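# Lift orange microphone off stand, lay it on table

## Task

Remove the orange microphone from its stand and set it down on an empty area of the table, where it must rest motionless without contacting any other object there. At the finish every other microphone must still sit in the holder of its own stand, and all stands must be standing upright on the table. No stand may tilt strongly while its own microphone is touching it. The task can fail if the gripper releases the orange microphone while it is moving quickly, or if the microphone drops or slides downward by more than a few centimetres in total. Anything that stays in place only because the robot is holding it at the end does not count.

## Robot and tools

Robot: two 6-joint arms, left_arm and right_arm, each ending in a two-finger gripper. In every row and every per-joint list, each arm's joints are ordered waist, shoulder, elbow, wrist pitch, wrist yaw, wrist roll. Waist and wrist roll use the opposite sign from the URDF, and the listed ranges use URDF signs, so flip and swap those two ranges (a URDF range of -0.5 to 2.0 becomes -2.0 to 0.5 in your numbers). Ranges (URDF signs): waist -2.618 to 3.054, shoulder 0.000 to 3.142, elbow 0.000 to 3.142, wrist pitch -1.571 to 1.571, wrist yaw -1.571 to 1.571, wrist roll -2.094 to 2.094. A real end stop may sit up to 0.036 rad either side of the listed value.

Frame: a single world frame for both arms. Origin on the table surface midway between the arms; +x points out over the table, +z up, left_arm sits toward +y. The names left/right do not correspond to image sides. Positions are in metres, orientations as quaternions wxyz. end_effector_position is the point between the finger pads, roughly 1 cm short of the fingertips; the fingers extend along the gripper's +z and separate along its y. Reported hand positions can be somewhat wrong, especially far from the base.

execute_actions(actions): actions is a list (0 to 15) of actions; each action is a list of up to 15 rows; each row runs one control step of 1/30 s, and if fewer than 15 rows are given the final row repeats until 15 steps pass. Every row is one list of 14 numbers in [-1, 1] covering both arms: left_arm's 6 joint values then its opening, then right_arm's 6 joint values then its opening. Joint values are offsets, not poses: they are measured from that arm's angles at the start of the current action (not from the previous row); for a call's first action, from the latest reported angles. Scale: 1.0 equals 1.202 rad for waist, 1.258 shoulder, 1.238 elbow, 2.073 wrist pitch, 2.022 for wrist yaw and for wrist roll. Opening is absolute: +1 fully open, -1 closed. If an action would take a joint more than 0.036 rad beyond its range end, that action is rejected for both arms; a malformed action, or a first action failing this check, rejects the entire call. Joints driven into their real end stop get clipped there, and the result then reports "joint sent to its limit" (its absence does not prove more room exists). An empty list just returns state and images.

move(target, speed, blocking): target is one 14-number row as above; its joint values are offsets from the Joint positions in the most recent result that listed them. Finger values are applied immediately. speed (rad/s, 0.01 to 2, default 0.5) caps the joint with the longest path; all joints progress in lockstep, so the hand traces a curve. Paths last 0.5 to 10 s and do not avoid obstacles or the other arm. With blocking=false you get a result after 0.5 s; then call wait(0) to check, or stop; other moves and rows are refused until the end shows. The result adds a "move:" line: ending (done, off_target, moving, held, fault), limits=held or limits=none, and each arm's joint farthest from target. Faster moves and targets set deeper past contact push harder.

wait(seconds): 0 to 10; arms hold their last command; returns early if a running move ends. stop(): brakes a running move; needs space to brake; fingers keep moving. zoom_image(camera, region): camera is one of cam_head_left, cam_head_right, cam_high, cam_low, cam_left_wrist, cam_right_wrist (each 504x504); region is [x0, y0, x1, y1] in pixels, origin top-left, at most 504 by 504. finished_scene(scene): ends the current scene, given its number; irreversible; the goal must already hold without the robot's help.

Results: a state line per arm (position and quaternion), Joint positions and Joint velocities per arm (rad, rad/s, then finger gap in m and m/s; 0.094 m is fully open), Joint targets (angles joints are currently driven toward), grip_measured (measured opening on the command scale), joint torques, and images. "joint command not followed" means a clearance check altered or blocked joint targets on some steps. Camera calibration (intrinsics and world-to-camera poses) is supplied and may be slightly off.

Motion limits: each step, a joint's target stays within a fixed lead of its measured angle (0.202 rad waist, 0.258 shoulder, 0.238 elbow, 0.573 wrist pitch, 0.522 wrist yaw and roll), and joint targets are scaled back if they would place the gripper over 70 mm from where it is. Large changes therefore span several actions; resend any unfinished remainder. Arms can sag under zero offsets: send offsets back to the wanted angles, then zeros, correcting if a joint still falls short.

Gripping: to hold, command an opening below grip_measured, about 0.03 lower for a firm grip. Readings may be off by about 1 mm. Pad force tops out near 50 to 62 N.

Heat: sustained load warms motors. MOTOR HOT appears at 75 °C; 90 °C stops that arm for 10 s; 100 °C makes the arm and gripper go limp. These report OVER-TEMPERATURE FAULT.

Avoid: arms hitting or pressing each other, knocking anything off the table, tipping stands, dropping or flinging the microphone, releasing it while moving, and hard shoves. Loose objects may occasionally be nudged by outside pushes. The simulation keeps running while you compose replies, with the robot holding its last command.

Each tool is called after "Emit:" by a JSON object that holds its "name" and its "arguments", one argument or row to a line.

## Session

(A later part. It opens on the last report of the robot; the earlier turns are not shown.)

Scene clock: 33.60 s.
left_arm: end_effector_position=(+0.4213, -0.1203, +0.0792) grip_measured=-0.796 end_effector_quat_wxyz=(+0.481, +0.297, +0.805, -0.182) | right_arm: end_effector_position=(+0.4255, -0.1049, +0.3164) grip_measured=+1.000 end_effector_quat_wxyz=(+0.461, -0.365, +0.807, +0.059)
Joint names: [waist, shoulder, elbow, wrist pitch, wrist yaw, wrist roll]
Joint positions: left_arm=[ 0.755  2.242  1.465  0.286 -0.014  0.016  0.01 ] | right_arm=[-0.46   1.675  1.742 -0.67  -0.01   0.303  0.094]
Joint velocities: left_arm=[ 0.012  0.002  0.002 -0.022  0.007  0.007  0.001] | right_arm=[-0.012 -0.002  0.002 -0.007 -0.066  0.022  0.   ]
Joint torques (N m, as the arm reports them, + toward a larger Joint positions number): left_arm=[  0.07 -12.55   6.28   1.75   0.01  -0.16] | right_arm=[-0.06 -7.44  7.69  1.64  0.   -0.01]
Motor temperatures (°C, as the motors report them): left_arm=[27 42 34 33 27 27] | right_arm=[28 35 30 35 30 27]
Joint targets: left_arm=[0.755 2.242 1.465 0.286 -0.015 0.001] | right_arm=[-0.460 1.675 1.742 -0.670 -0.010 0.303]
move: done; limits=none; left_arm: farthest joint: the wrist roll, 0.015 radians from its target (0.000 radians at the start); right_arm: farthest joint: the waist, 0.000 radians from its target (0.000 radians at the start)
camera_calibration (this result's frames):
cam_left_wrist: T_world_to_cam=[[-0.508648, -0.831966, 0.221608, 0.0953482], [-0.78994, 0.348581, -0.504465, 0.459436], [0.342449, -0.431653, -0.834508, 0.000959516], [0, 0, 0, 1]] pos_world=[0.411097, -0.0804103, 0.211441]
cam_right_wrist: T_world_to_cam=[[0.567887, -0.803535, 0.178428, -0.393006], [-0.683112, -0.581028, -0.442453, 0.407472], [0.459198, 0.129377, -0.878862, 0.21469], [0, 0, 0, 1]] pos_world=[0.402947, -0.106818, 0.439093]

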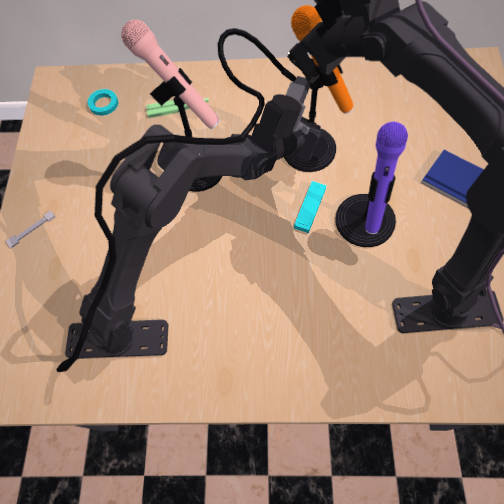

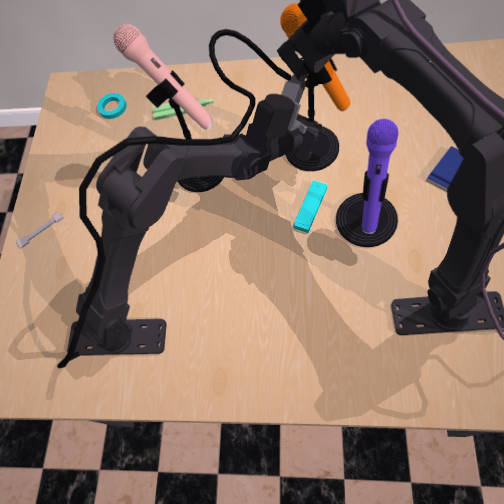

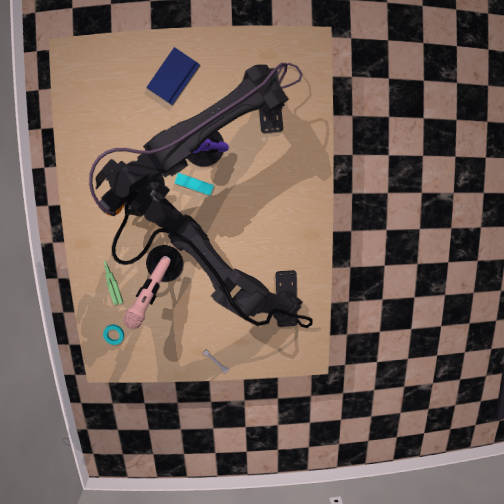

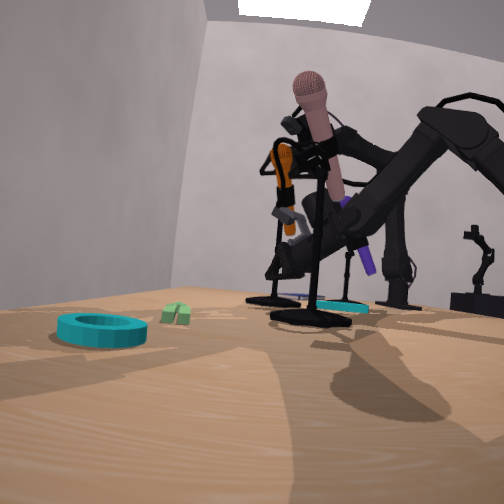

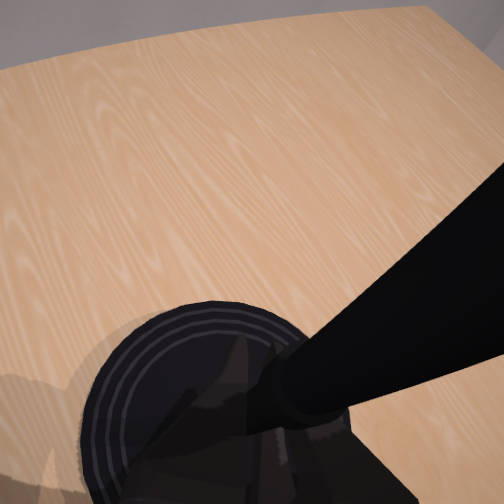

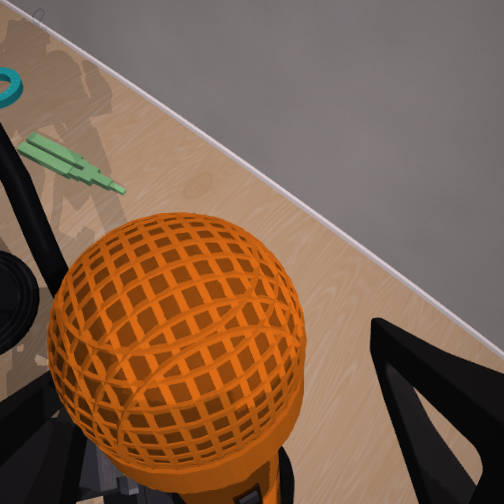

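Emit:
{"name": "move", "arguments": {
  "target": [0,0,0,0,0,0,-0.85,0,0,0,-0.035,0,0,1],
  "speed": 0.1
}}

Emit:
{"name": "move", "arguments": {
  "target": [0,0,0,0,0,0,-0.85,0,0,0,0,0,0,-0.34]
}}

Scene clock: 37.20 s.
left_arm: end_effector_position=(+0.4213, -0.1203, +0.0792) grip_measured=-0.796 end_effector_quat_wxyz=(+0.480, +0.295, +0.805, -0.183) | right_arm: end_effector_position=(+0.4193, -0.1087, +0.3064) grip_measured=+1.000 end_effector_quat_wxyz=(+0.439, -0.369, +0.817, +0.057)
Joint names: [waist, shoulder, elbow, wrist pitch, wrist yaw, wrist roll]
Joint positions: left_arm=[ 0.755  2.242  1.465  0.286 -0.014  0.02   0.01 ] | right_arm=[-0.46   1.675  1.742 -0.72  -0.01   0.303  0.094]
Joint velocities: left_arm=[ 0.012 -0.017 -0.002  0.066 -0.022 -0.037 -0.   ] | right_arm=[-0.027  0.012 -0.012  0.007  0.037 -0.007  0.   ]
Joint torques (N m, as the arm reports them, + toward a larger Joint positions number): left_arm=[  0.03 -12.54   6.28   1.74   0.02  -0.03] | right_arm=[-0.06 -7.4   7.65  1.39  0.   -0.02]
Motor temperatures (°C, as the motors report them): left_arm=[27 43 34 34 27 27] | right_arm=[28 35 30 35 30 27]
Joint targets: left_arm=[0.755 2.242 1.465 0.286 -0.014 0.016] | right_arm=[-0.460 1.675 1.742 -0.743 -0.010 0.303]
move: off_target (right_arm); limits=none; left_arm: farthest joint: the wrist roll, 0.004 radians from its target (0.000 radians at the start); right_arm: farthest joint: the wrist pitch, 0.023 radians from its target (0.072 radians at the start)
camera_calibration (this result's frames):
cam_left_wrist: T_world_to_cam=[[-0.506858, -0.832278, 0.224519, 0.0943264], [-0.791503, 0.34615, -0.503689, 0.459741], [0.341492, -0.433007, -0.834199, 0.00117547], [0, 0, 0, 1]] pos_world=[0.411295, -0.0801243, 0.211369]
cam_right_wrist: T_world_to_cam=[[0.575393, -0.799028, 0.174576, -0.392173], [-0.700983, -0.591758, -0.398052, 0.389365], [0.421361, 0.106661, -0.900599, 0.229323], [0, 0, 0, 1]] pos_world=[0.401964, -0.107407, 0.42998]

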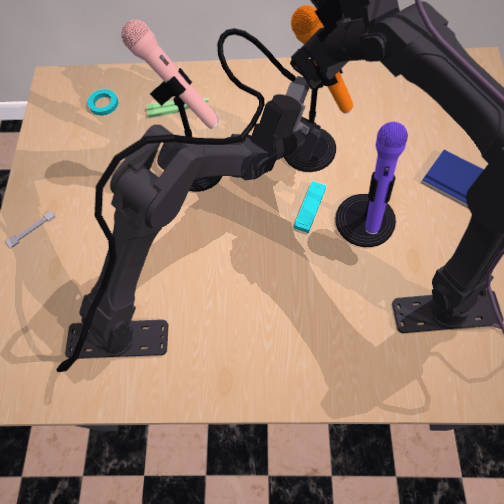

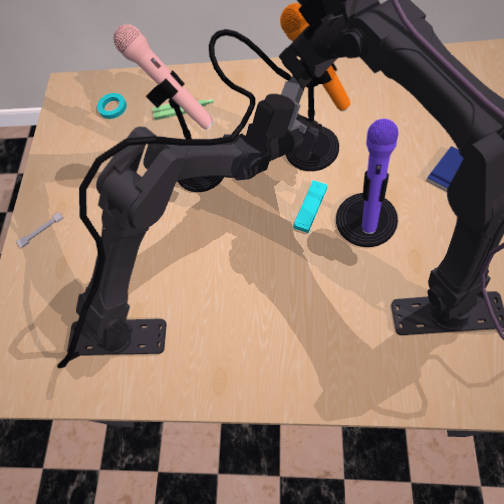

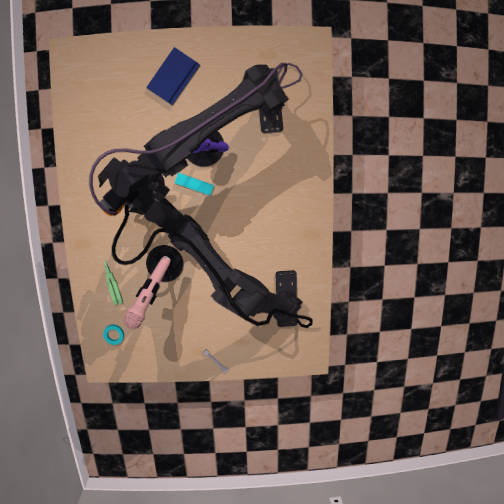

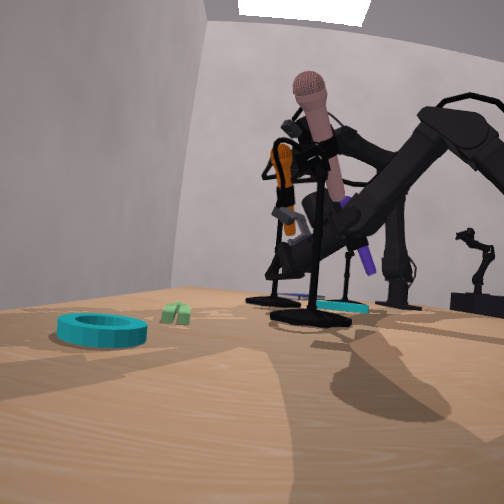

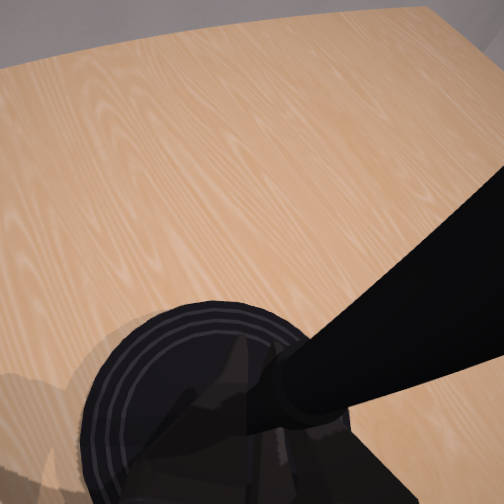

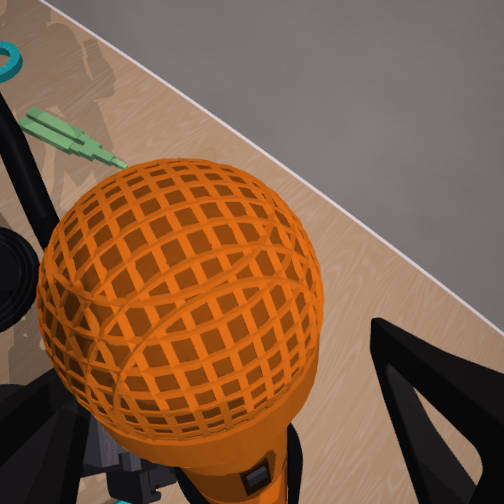

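Scene clock: 37.70 s.
left_arm: end_effector_position=(+0.4214, -0.1202, +0.0792) grip_measured=-0.796 end_effector_quat_wxyz=(+0.481, +0.294, +0.806, -0.183) | right_arm: end_effector_position=(+0.4184, -0.1089, +0.3053) grip_measured=-0.310 end_effector_quat_wxyz=(+0.437, -0.369, +0.819, +0.058)
Joint names: [waist, shoulder, elbow, wrist pitch, wrist yaw, wrist roll]
Joint positions: left_arm=[ 0.755  2.242  1.465  0.286 -0.015  0.022  0.01 ] | right_arm=[-0.46   1.675  1.742 -0.726 -0.011  0.3    0.032]
Joint velocities: left_arm=[ 0.007 -0.002  0.002 -0.022  0.081  0.022  0.   ] | right_arm=[-0.017 -0.022  0.012 -0.037 -0.066  0.051 -0.   ]
Joint torques (N m, as the arm reports them, + toward a larger Joint positions number): left_arm=[  0.02 -12.55   6.29   1.74   0.03  -0.03] | right_arm=[-0.06 -7.4   7.64  1.65  0.01  0.01]
Motor temperatures (°C, as the motors report them): left_arm=[27 43 34 34 27 27] | right_arm=[28 36 30 35 30 27]
Joint targets: left_arm=[0.755 2.242 1.465 0.286 -0.014 0.020] | right_arm=[-0.460 1.675 1.742 -0.720 -0.009 0.303]
move: done; limits=none; left_arm: farthest joint: the wrist roll, 0.002 radians from its target (0.000 radians at the start); right_arm: farthest joint: the wrist pitch, 0.006 radians from its target (0.000 radians at the start)
camera_calibration (this result's frames):
cam_left_wrist: T_world_to_cam=[[-0.504767, -0.833057, 0.226333, 0.0933767], [-0.792738, 0.343531, -0.503539, 0.460067], [0.341724, -0.433593, -0.833799, 0.00104265], [0, 0, 0, 1]] pos_world=[0.41149, -0.0798074, 0.211397]
cam_right_wrist: T_world_to_cam=[[0.57576, -0.799527, 0.171045, -0.390835], [-0.704134, -0.591202, -0.393288, 0.388084], [0.415567, 0.106, -0.903365, 0.231894], [0, 0, 0, 1]] pos_world=[0.401923, -0.107629, 0.428964]

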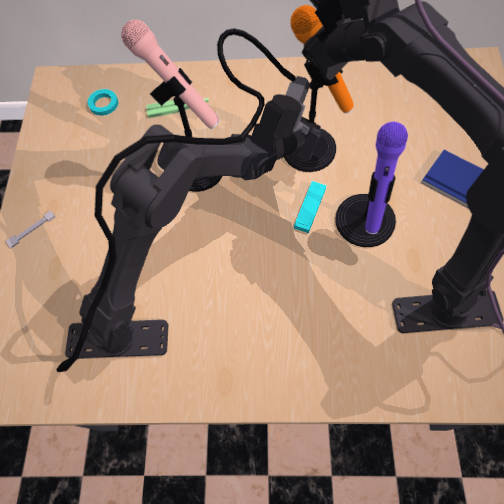

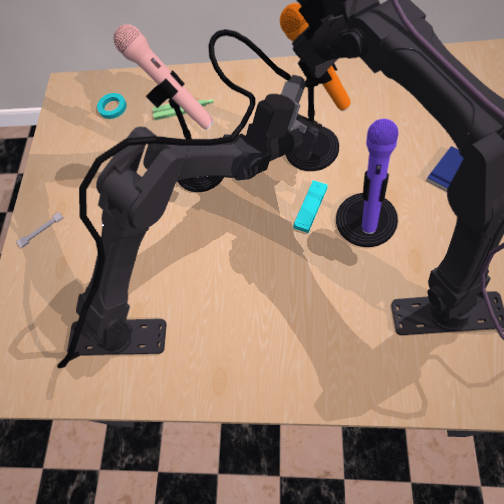

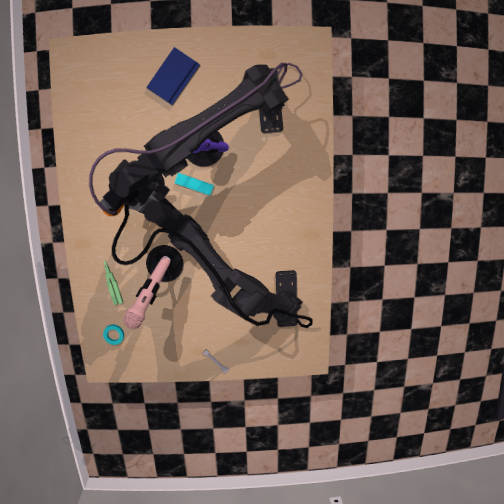

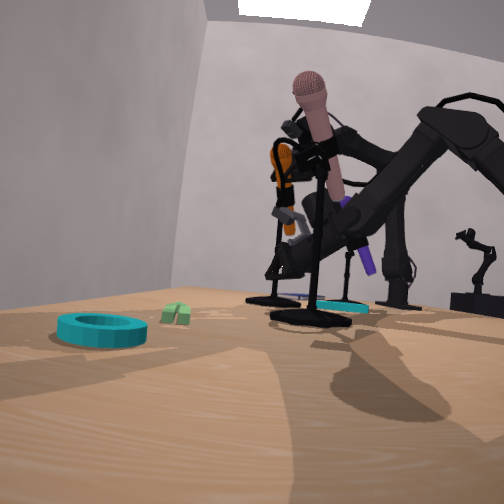

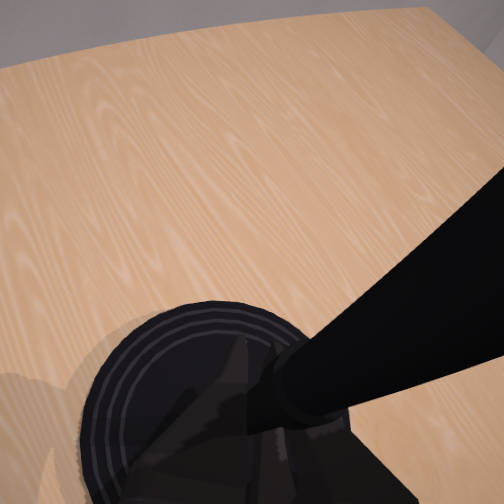

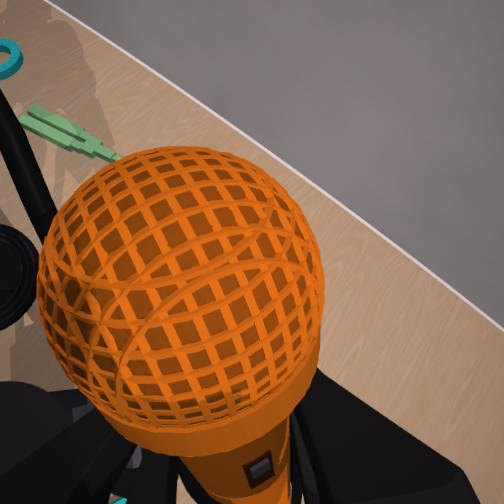

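Emit:
{"name": "move", "arguments": {
  "target": [0,0.03,-0.02,-0.03,0,0,-0.85,-0.035,0.13,0.45,-0.1,0,0,-0.35],
  "speed": 0.2
}}

Scene clock: 44.77 s.
left_arm: end_effector_position=(+0.4230, -0.1198, +0.0788) grip_measured=-0.796 end_effector_quat_wxyz=(+0.480, +0.283, +0.808, -0.192) | right_arm: end_effector_position=(+0.4241, -0.0900, +0.3406) grip_measured=-0.310 end_effector_quat_wxyz=(+0.404, -0.385, +0.828, +0.056)
Joint names: [waist, shoulder, elbow, wrist pitch, wrist yaw, wrist roll]
Joint positions: left_arm=[ 0.751  2.246  1.465  0.296 -0.009  0.049  0.01 ] | right_arm=[-0.49   1.887  2.22  -1.063 -0.001  0.3    0.032]
Joint velocities: left_arm=[ 0.012  0.002 -0.007 -0.037  0.007  0.022 -0.001] | right_arm=[ 0.032  0.012 -0.017 -0.007  0.022 -0.037  0.001]
Joint torques (N m, as the arm reports them, + toward a larger Joint positions number): left_arm=[ 0.32 -9.71  4.23  1.05 -0.03 -0.29] | right_arm=[ -1.12 -12.24  13.26   2.77  -0.12   0.  ]
Motor temperatures (°C, as the motors report them): left_arm=[27 44 34 34 27 27] | right_arm=[28 38 32 37 30 27]
Joint targets: left_arm=[0.754 2.280 1.441 0.224 -0.015 0.022] | right_arm=[-0.502 1.838 2.299 -0.933 -0.011 0.300]
move: off_target (left_arm, right_arm); limits=none; left_arm: farthest joint: the wrist pitch, 0.072 radians from its target (0.063 radians at the start); right_arm: farthest joint: the wrist pitch, 0.130 radians from its target (0.208 radians at the start)
camera_calibration (this result's frames):
cam_left_wrist: T_world_to_cam=[[-0.492197, -0.833084, 0.252416, 0.08722], [-0.803161, 0.322802, -0.500731, 0.462695], [0.335671, -0.449188, -0.827983, 0.000531345], [0, 0, 0, 1]] pos_world=[0.41437, -0.0764584, 0.21011]
cam_right_wrist: T_world_to_cam=[[0.602985, -0.779277, 0.170695, -0.394641], [-0.711507, -0.622109, -0.326708, 0.394806], [0.360787, 0.0755499, -0.929583, 0.288814], [0, 0, 0, 1]] pos_world=[0.41467, -0.0837413, 0.464826]

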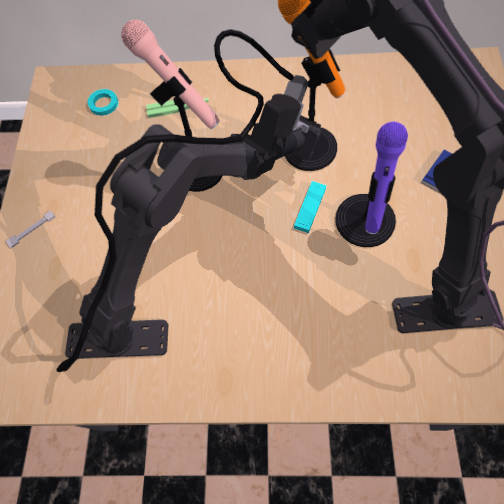

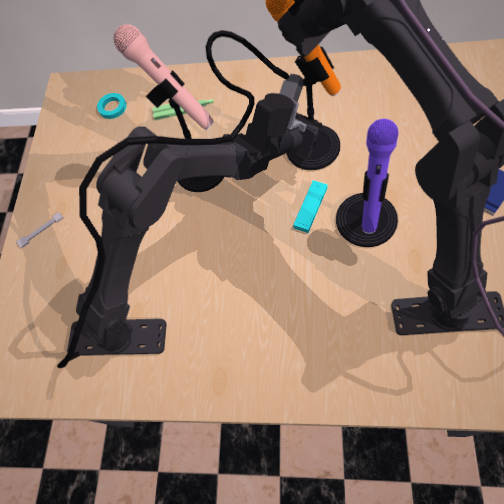

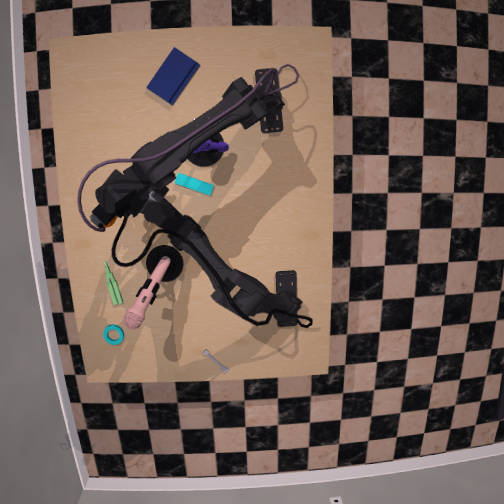

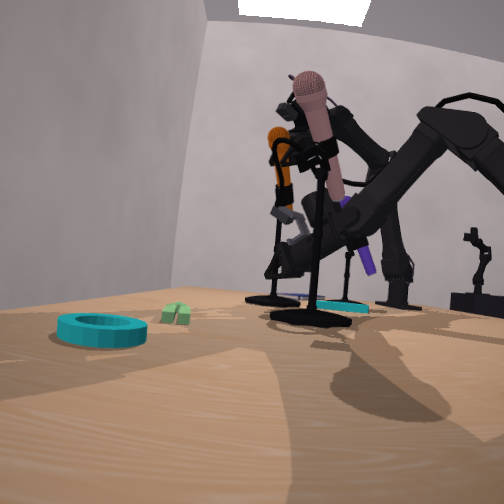

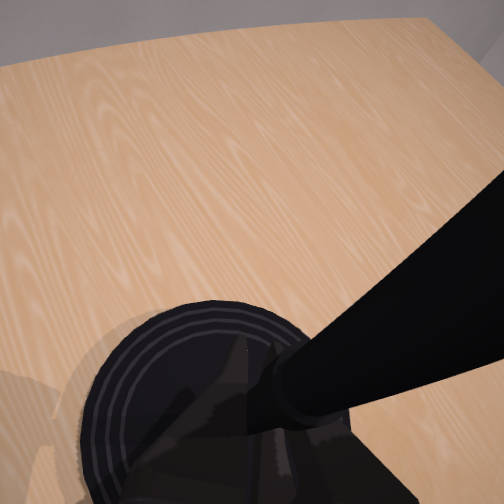

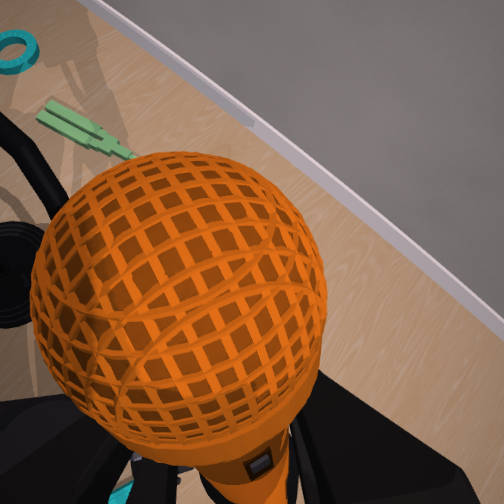

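Emit:
{"name": "move", "arguments": {
  "target": [0,0.03,-0.02,-0.035,0,0,-0.85,-0.035,-0.01,0.25,0.05,0,0,-0.35],
  "speed": 0.15
}}

Scene clock: 50.17 s.
left_arm: end_effector_position=(+0.4236, -0.1217, +0.0793) grip_measured=-0.796 end_effector_quat_wxyz=(+0.484, +0.285, +0.804, -0.194) | right_arm: end_effector_position=(+0.4217, -0.0788, +0.3782) grip_measured=-0.310 end_effector_quat_wxyz=(+0.435, -0.379, +0.814, +0.067)
Joint names: [waist, shoulder, elbow, wrist pitch, wrist yaw, wrist roll]
Joint positions: left_arm=[ 0.752  2.252  1.465  0.313 -0.006  0.044  0.01 ] | right_arm=[-0.514  1.949  2.43  -1.14   0.004  0.279  0.032]
Joint velocities: left_arm=[ 0.012  0.002 -0.007 -0.037  0.037  0.022 -0.   ] | right_arm=[ 0.032  0.012  0.002  0.007 -0.037  0.095  0.   ]
Joint torques (N m, as the arm reports them, + toward a larger Joint positions number): left_arm=[-0.04 -9.86  4.22  0.88  0.    0.06] | right_arm=[ -1.37 -12.95  12.62   2.92  -0.05   0.14]
Motor temperatures (°C, as the motors report them): left_arm=[27 44 33 34 27 27] | right_arm=[28 41 34 40 30 27]
Joint targets: left_arm=[0.751 2.284 1.441 0.223 -0.009 0.049] | right_arm=[-0.528 1.892 2.507 -1.002 0.000 0.295]
move: off_target (left_arm, right_arm); limits=none; left_arm: farthest joint: the wrist pitch, 0.089 radians from its target (0.072 radians at the start); right_arm: farthest joint: the wrist pitch, 0.181 radians from its target (0.104 radians at the start)
camera_calibration (this result's frames):
cam_left_wrist: T_world_to_cam=[[-0.49963, -0.82888, 0.251648, 0.089532], [-0.795981, 0.3247, -0.510866, 0.462034], [0.341736, -0.455552, -0.822003, -0.00394634], [0, 0, 0, 1]] pos_world=[0.413851, -0.0776088, 0.210263]
cam_right_wrist: T_world_to_cam=[[0.598724, -0.784133, 0.163295, -0.386647], [-0.689134, -0.608219, -0.393909, 0.429486], [0.408196, 0.123311, -0.904528, 0.29814], [0, 0, 0, 1]] pos_world=[0.405769, -0.0787249, 0.501992]

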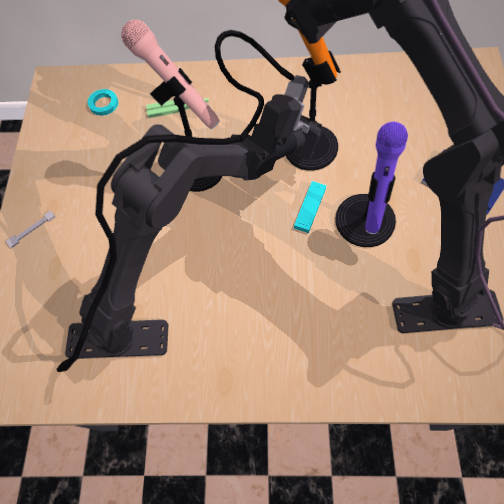

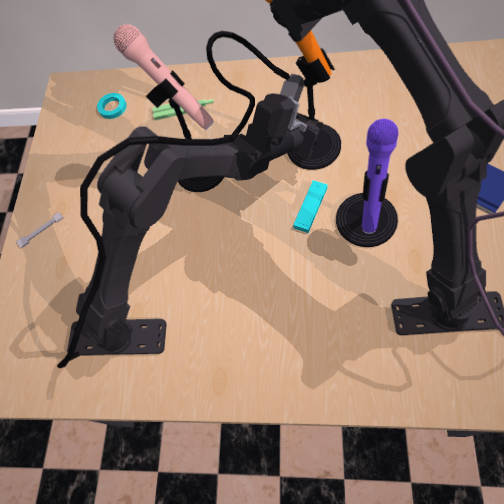

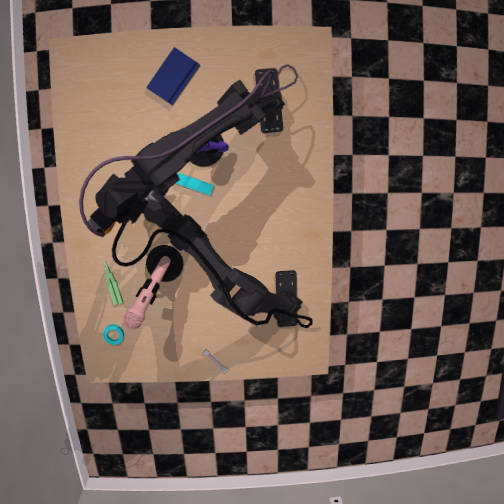

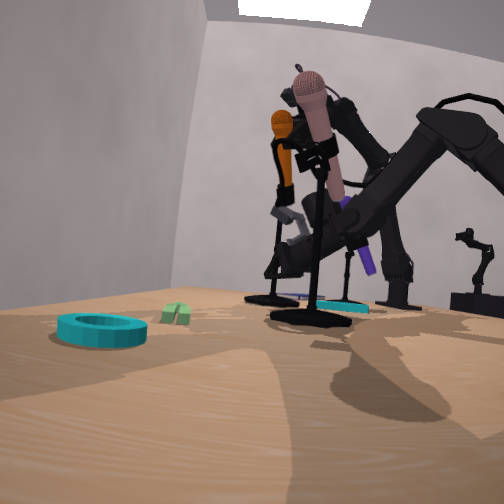

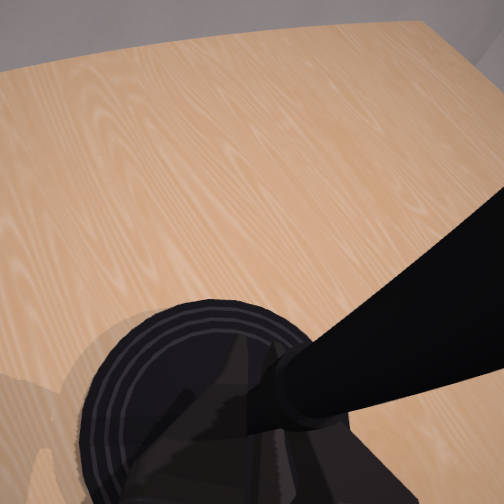

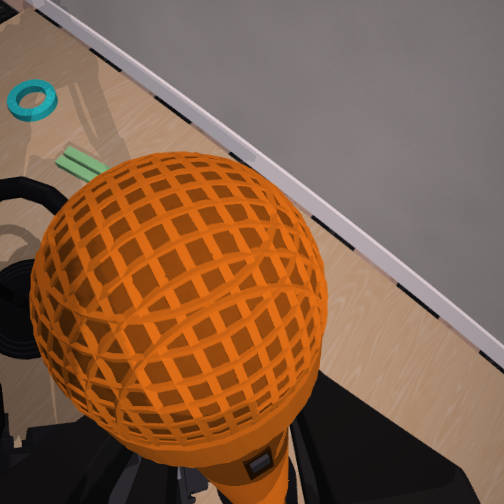

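Emit:
{"name": "move", "arguments": {
  "target": [0,0.025,-0.02,-0.04,0,0,-0.85,-0.03,-0.04,0.2,0.08,0,0,-0.35],
  "speed": 0.15
}}

Scene clock: 54.33 s.
left_arm: end_effector_position=(+0.4231, -0.1234, +0.0785) grip_measured=-0.796 end_effector_quat_wxyz=(+0.486, +0.290, +0.802, -0.194) | right_arm: end_effector_position=(+0.3981, -0.0777, +0.5182) grip_measured=-0.310 end_effector_quat_wxyz=(+0.605, -0.340, +0.713, +0.105)
Joint names: [waist, shoulder, elbow, wrist pitch, wrist yaw, wrist roll]
Joint positions: left_arm=[ 0.753  2.256  1.465  0.32  -0.002  0.034  0.01 ] | right_arm=[-0.544  1.905  2.661 -1.006  0.007  0.272  0.032]
Joint velocities: left_arm=[ 0.012 -0.002 -0.007 -0.022  0.007  0.051 -0.001] | right_arm=[-0.007 -0.012 -0.017  0.007 -0.066  0.051 -0.   ]
Joint torques (N m, as the arm reports them, + toward a larger Joint positions number): left_arm=[ -0.14 -10.31   4.22   0.87  -0.01   0.11] | right_arm=[-0.56 -7.85  6.57  2.15 -0.03  0.05]
Motor temperatures (°C, as the motors report them): left_arm=[27 44 33 33 27 27] | right_arm=[28 43 34 42 30 27]
Joint targets: left_arm=[0.751 2.283 1.441 0.230 -0.006 0.044] | right_arm=[-0.549 1.899 2.677 -0.974 0.004 0.279]
move: off_target (left_arm, right_arm); limits=none; left_arm: farthest joint: the wrist pitch, 0.090 radians from its target (0.083 radians at the start); right_arm: farthest joint: the wrist pitch, 0.032 radians from its target (0.166 radians at the start)
camera_calibration (this result's frames):
cam_left_wrist: T_world_to_cam=[[-0.509432, -0.824852, 0.245149, 0.0932216], [-0.788976, 0.334004, -0.515711, 0.460266], [0.343505, -0.456137, -0.820941, -0.00611856], [0, 0, 0, 1]] pos_world=[0.412731, -0.0796275, 0.209488]
cam_right_wrist: T_world_to_cam=[[0.562678, -0.809625, 0.167032, -0.384079], [-0.486603, -0.487717, -0.72481, 0.569234], [0.668289, 0.326556, -0.668394, 0.224171], [0, 0, 0, 1]] pos_world=[0.343293, -0.106539, 0.626575]

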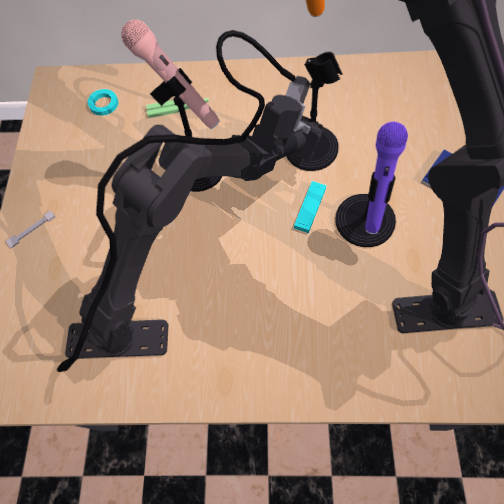

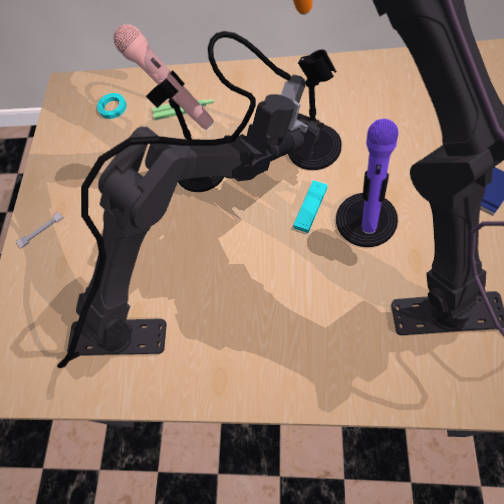

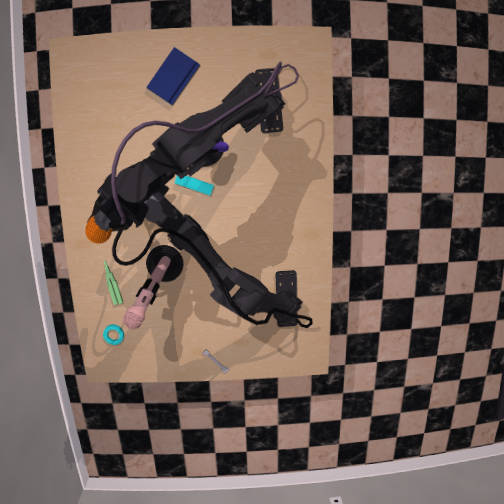

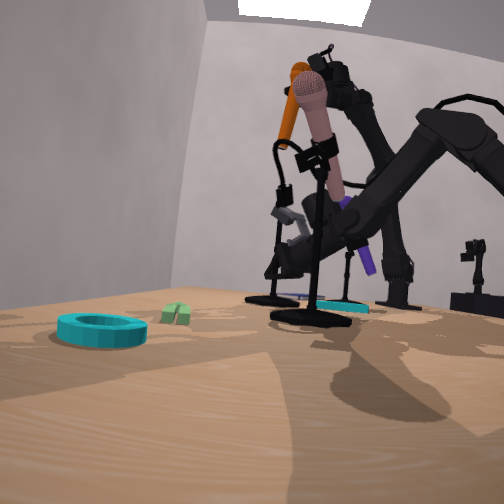

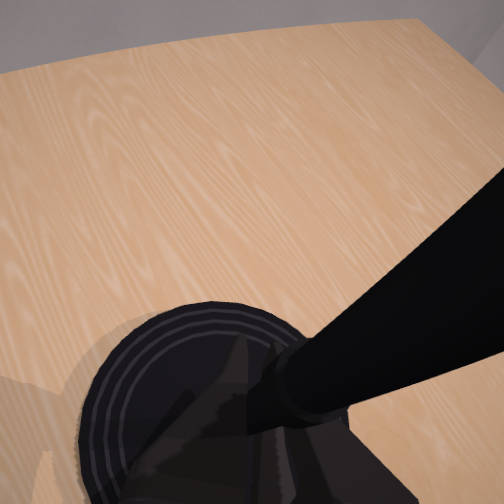

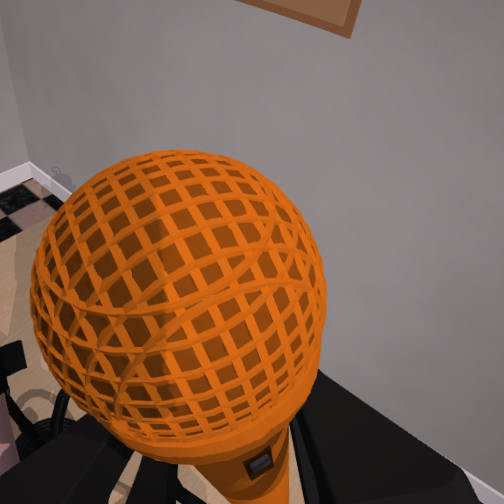

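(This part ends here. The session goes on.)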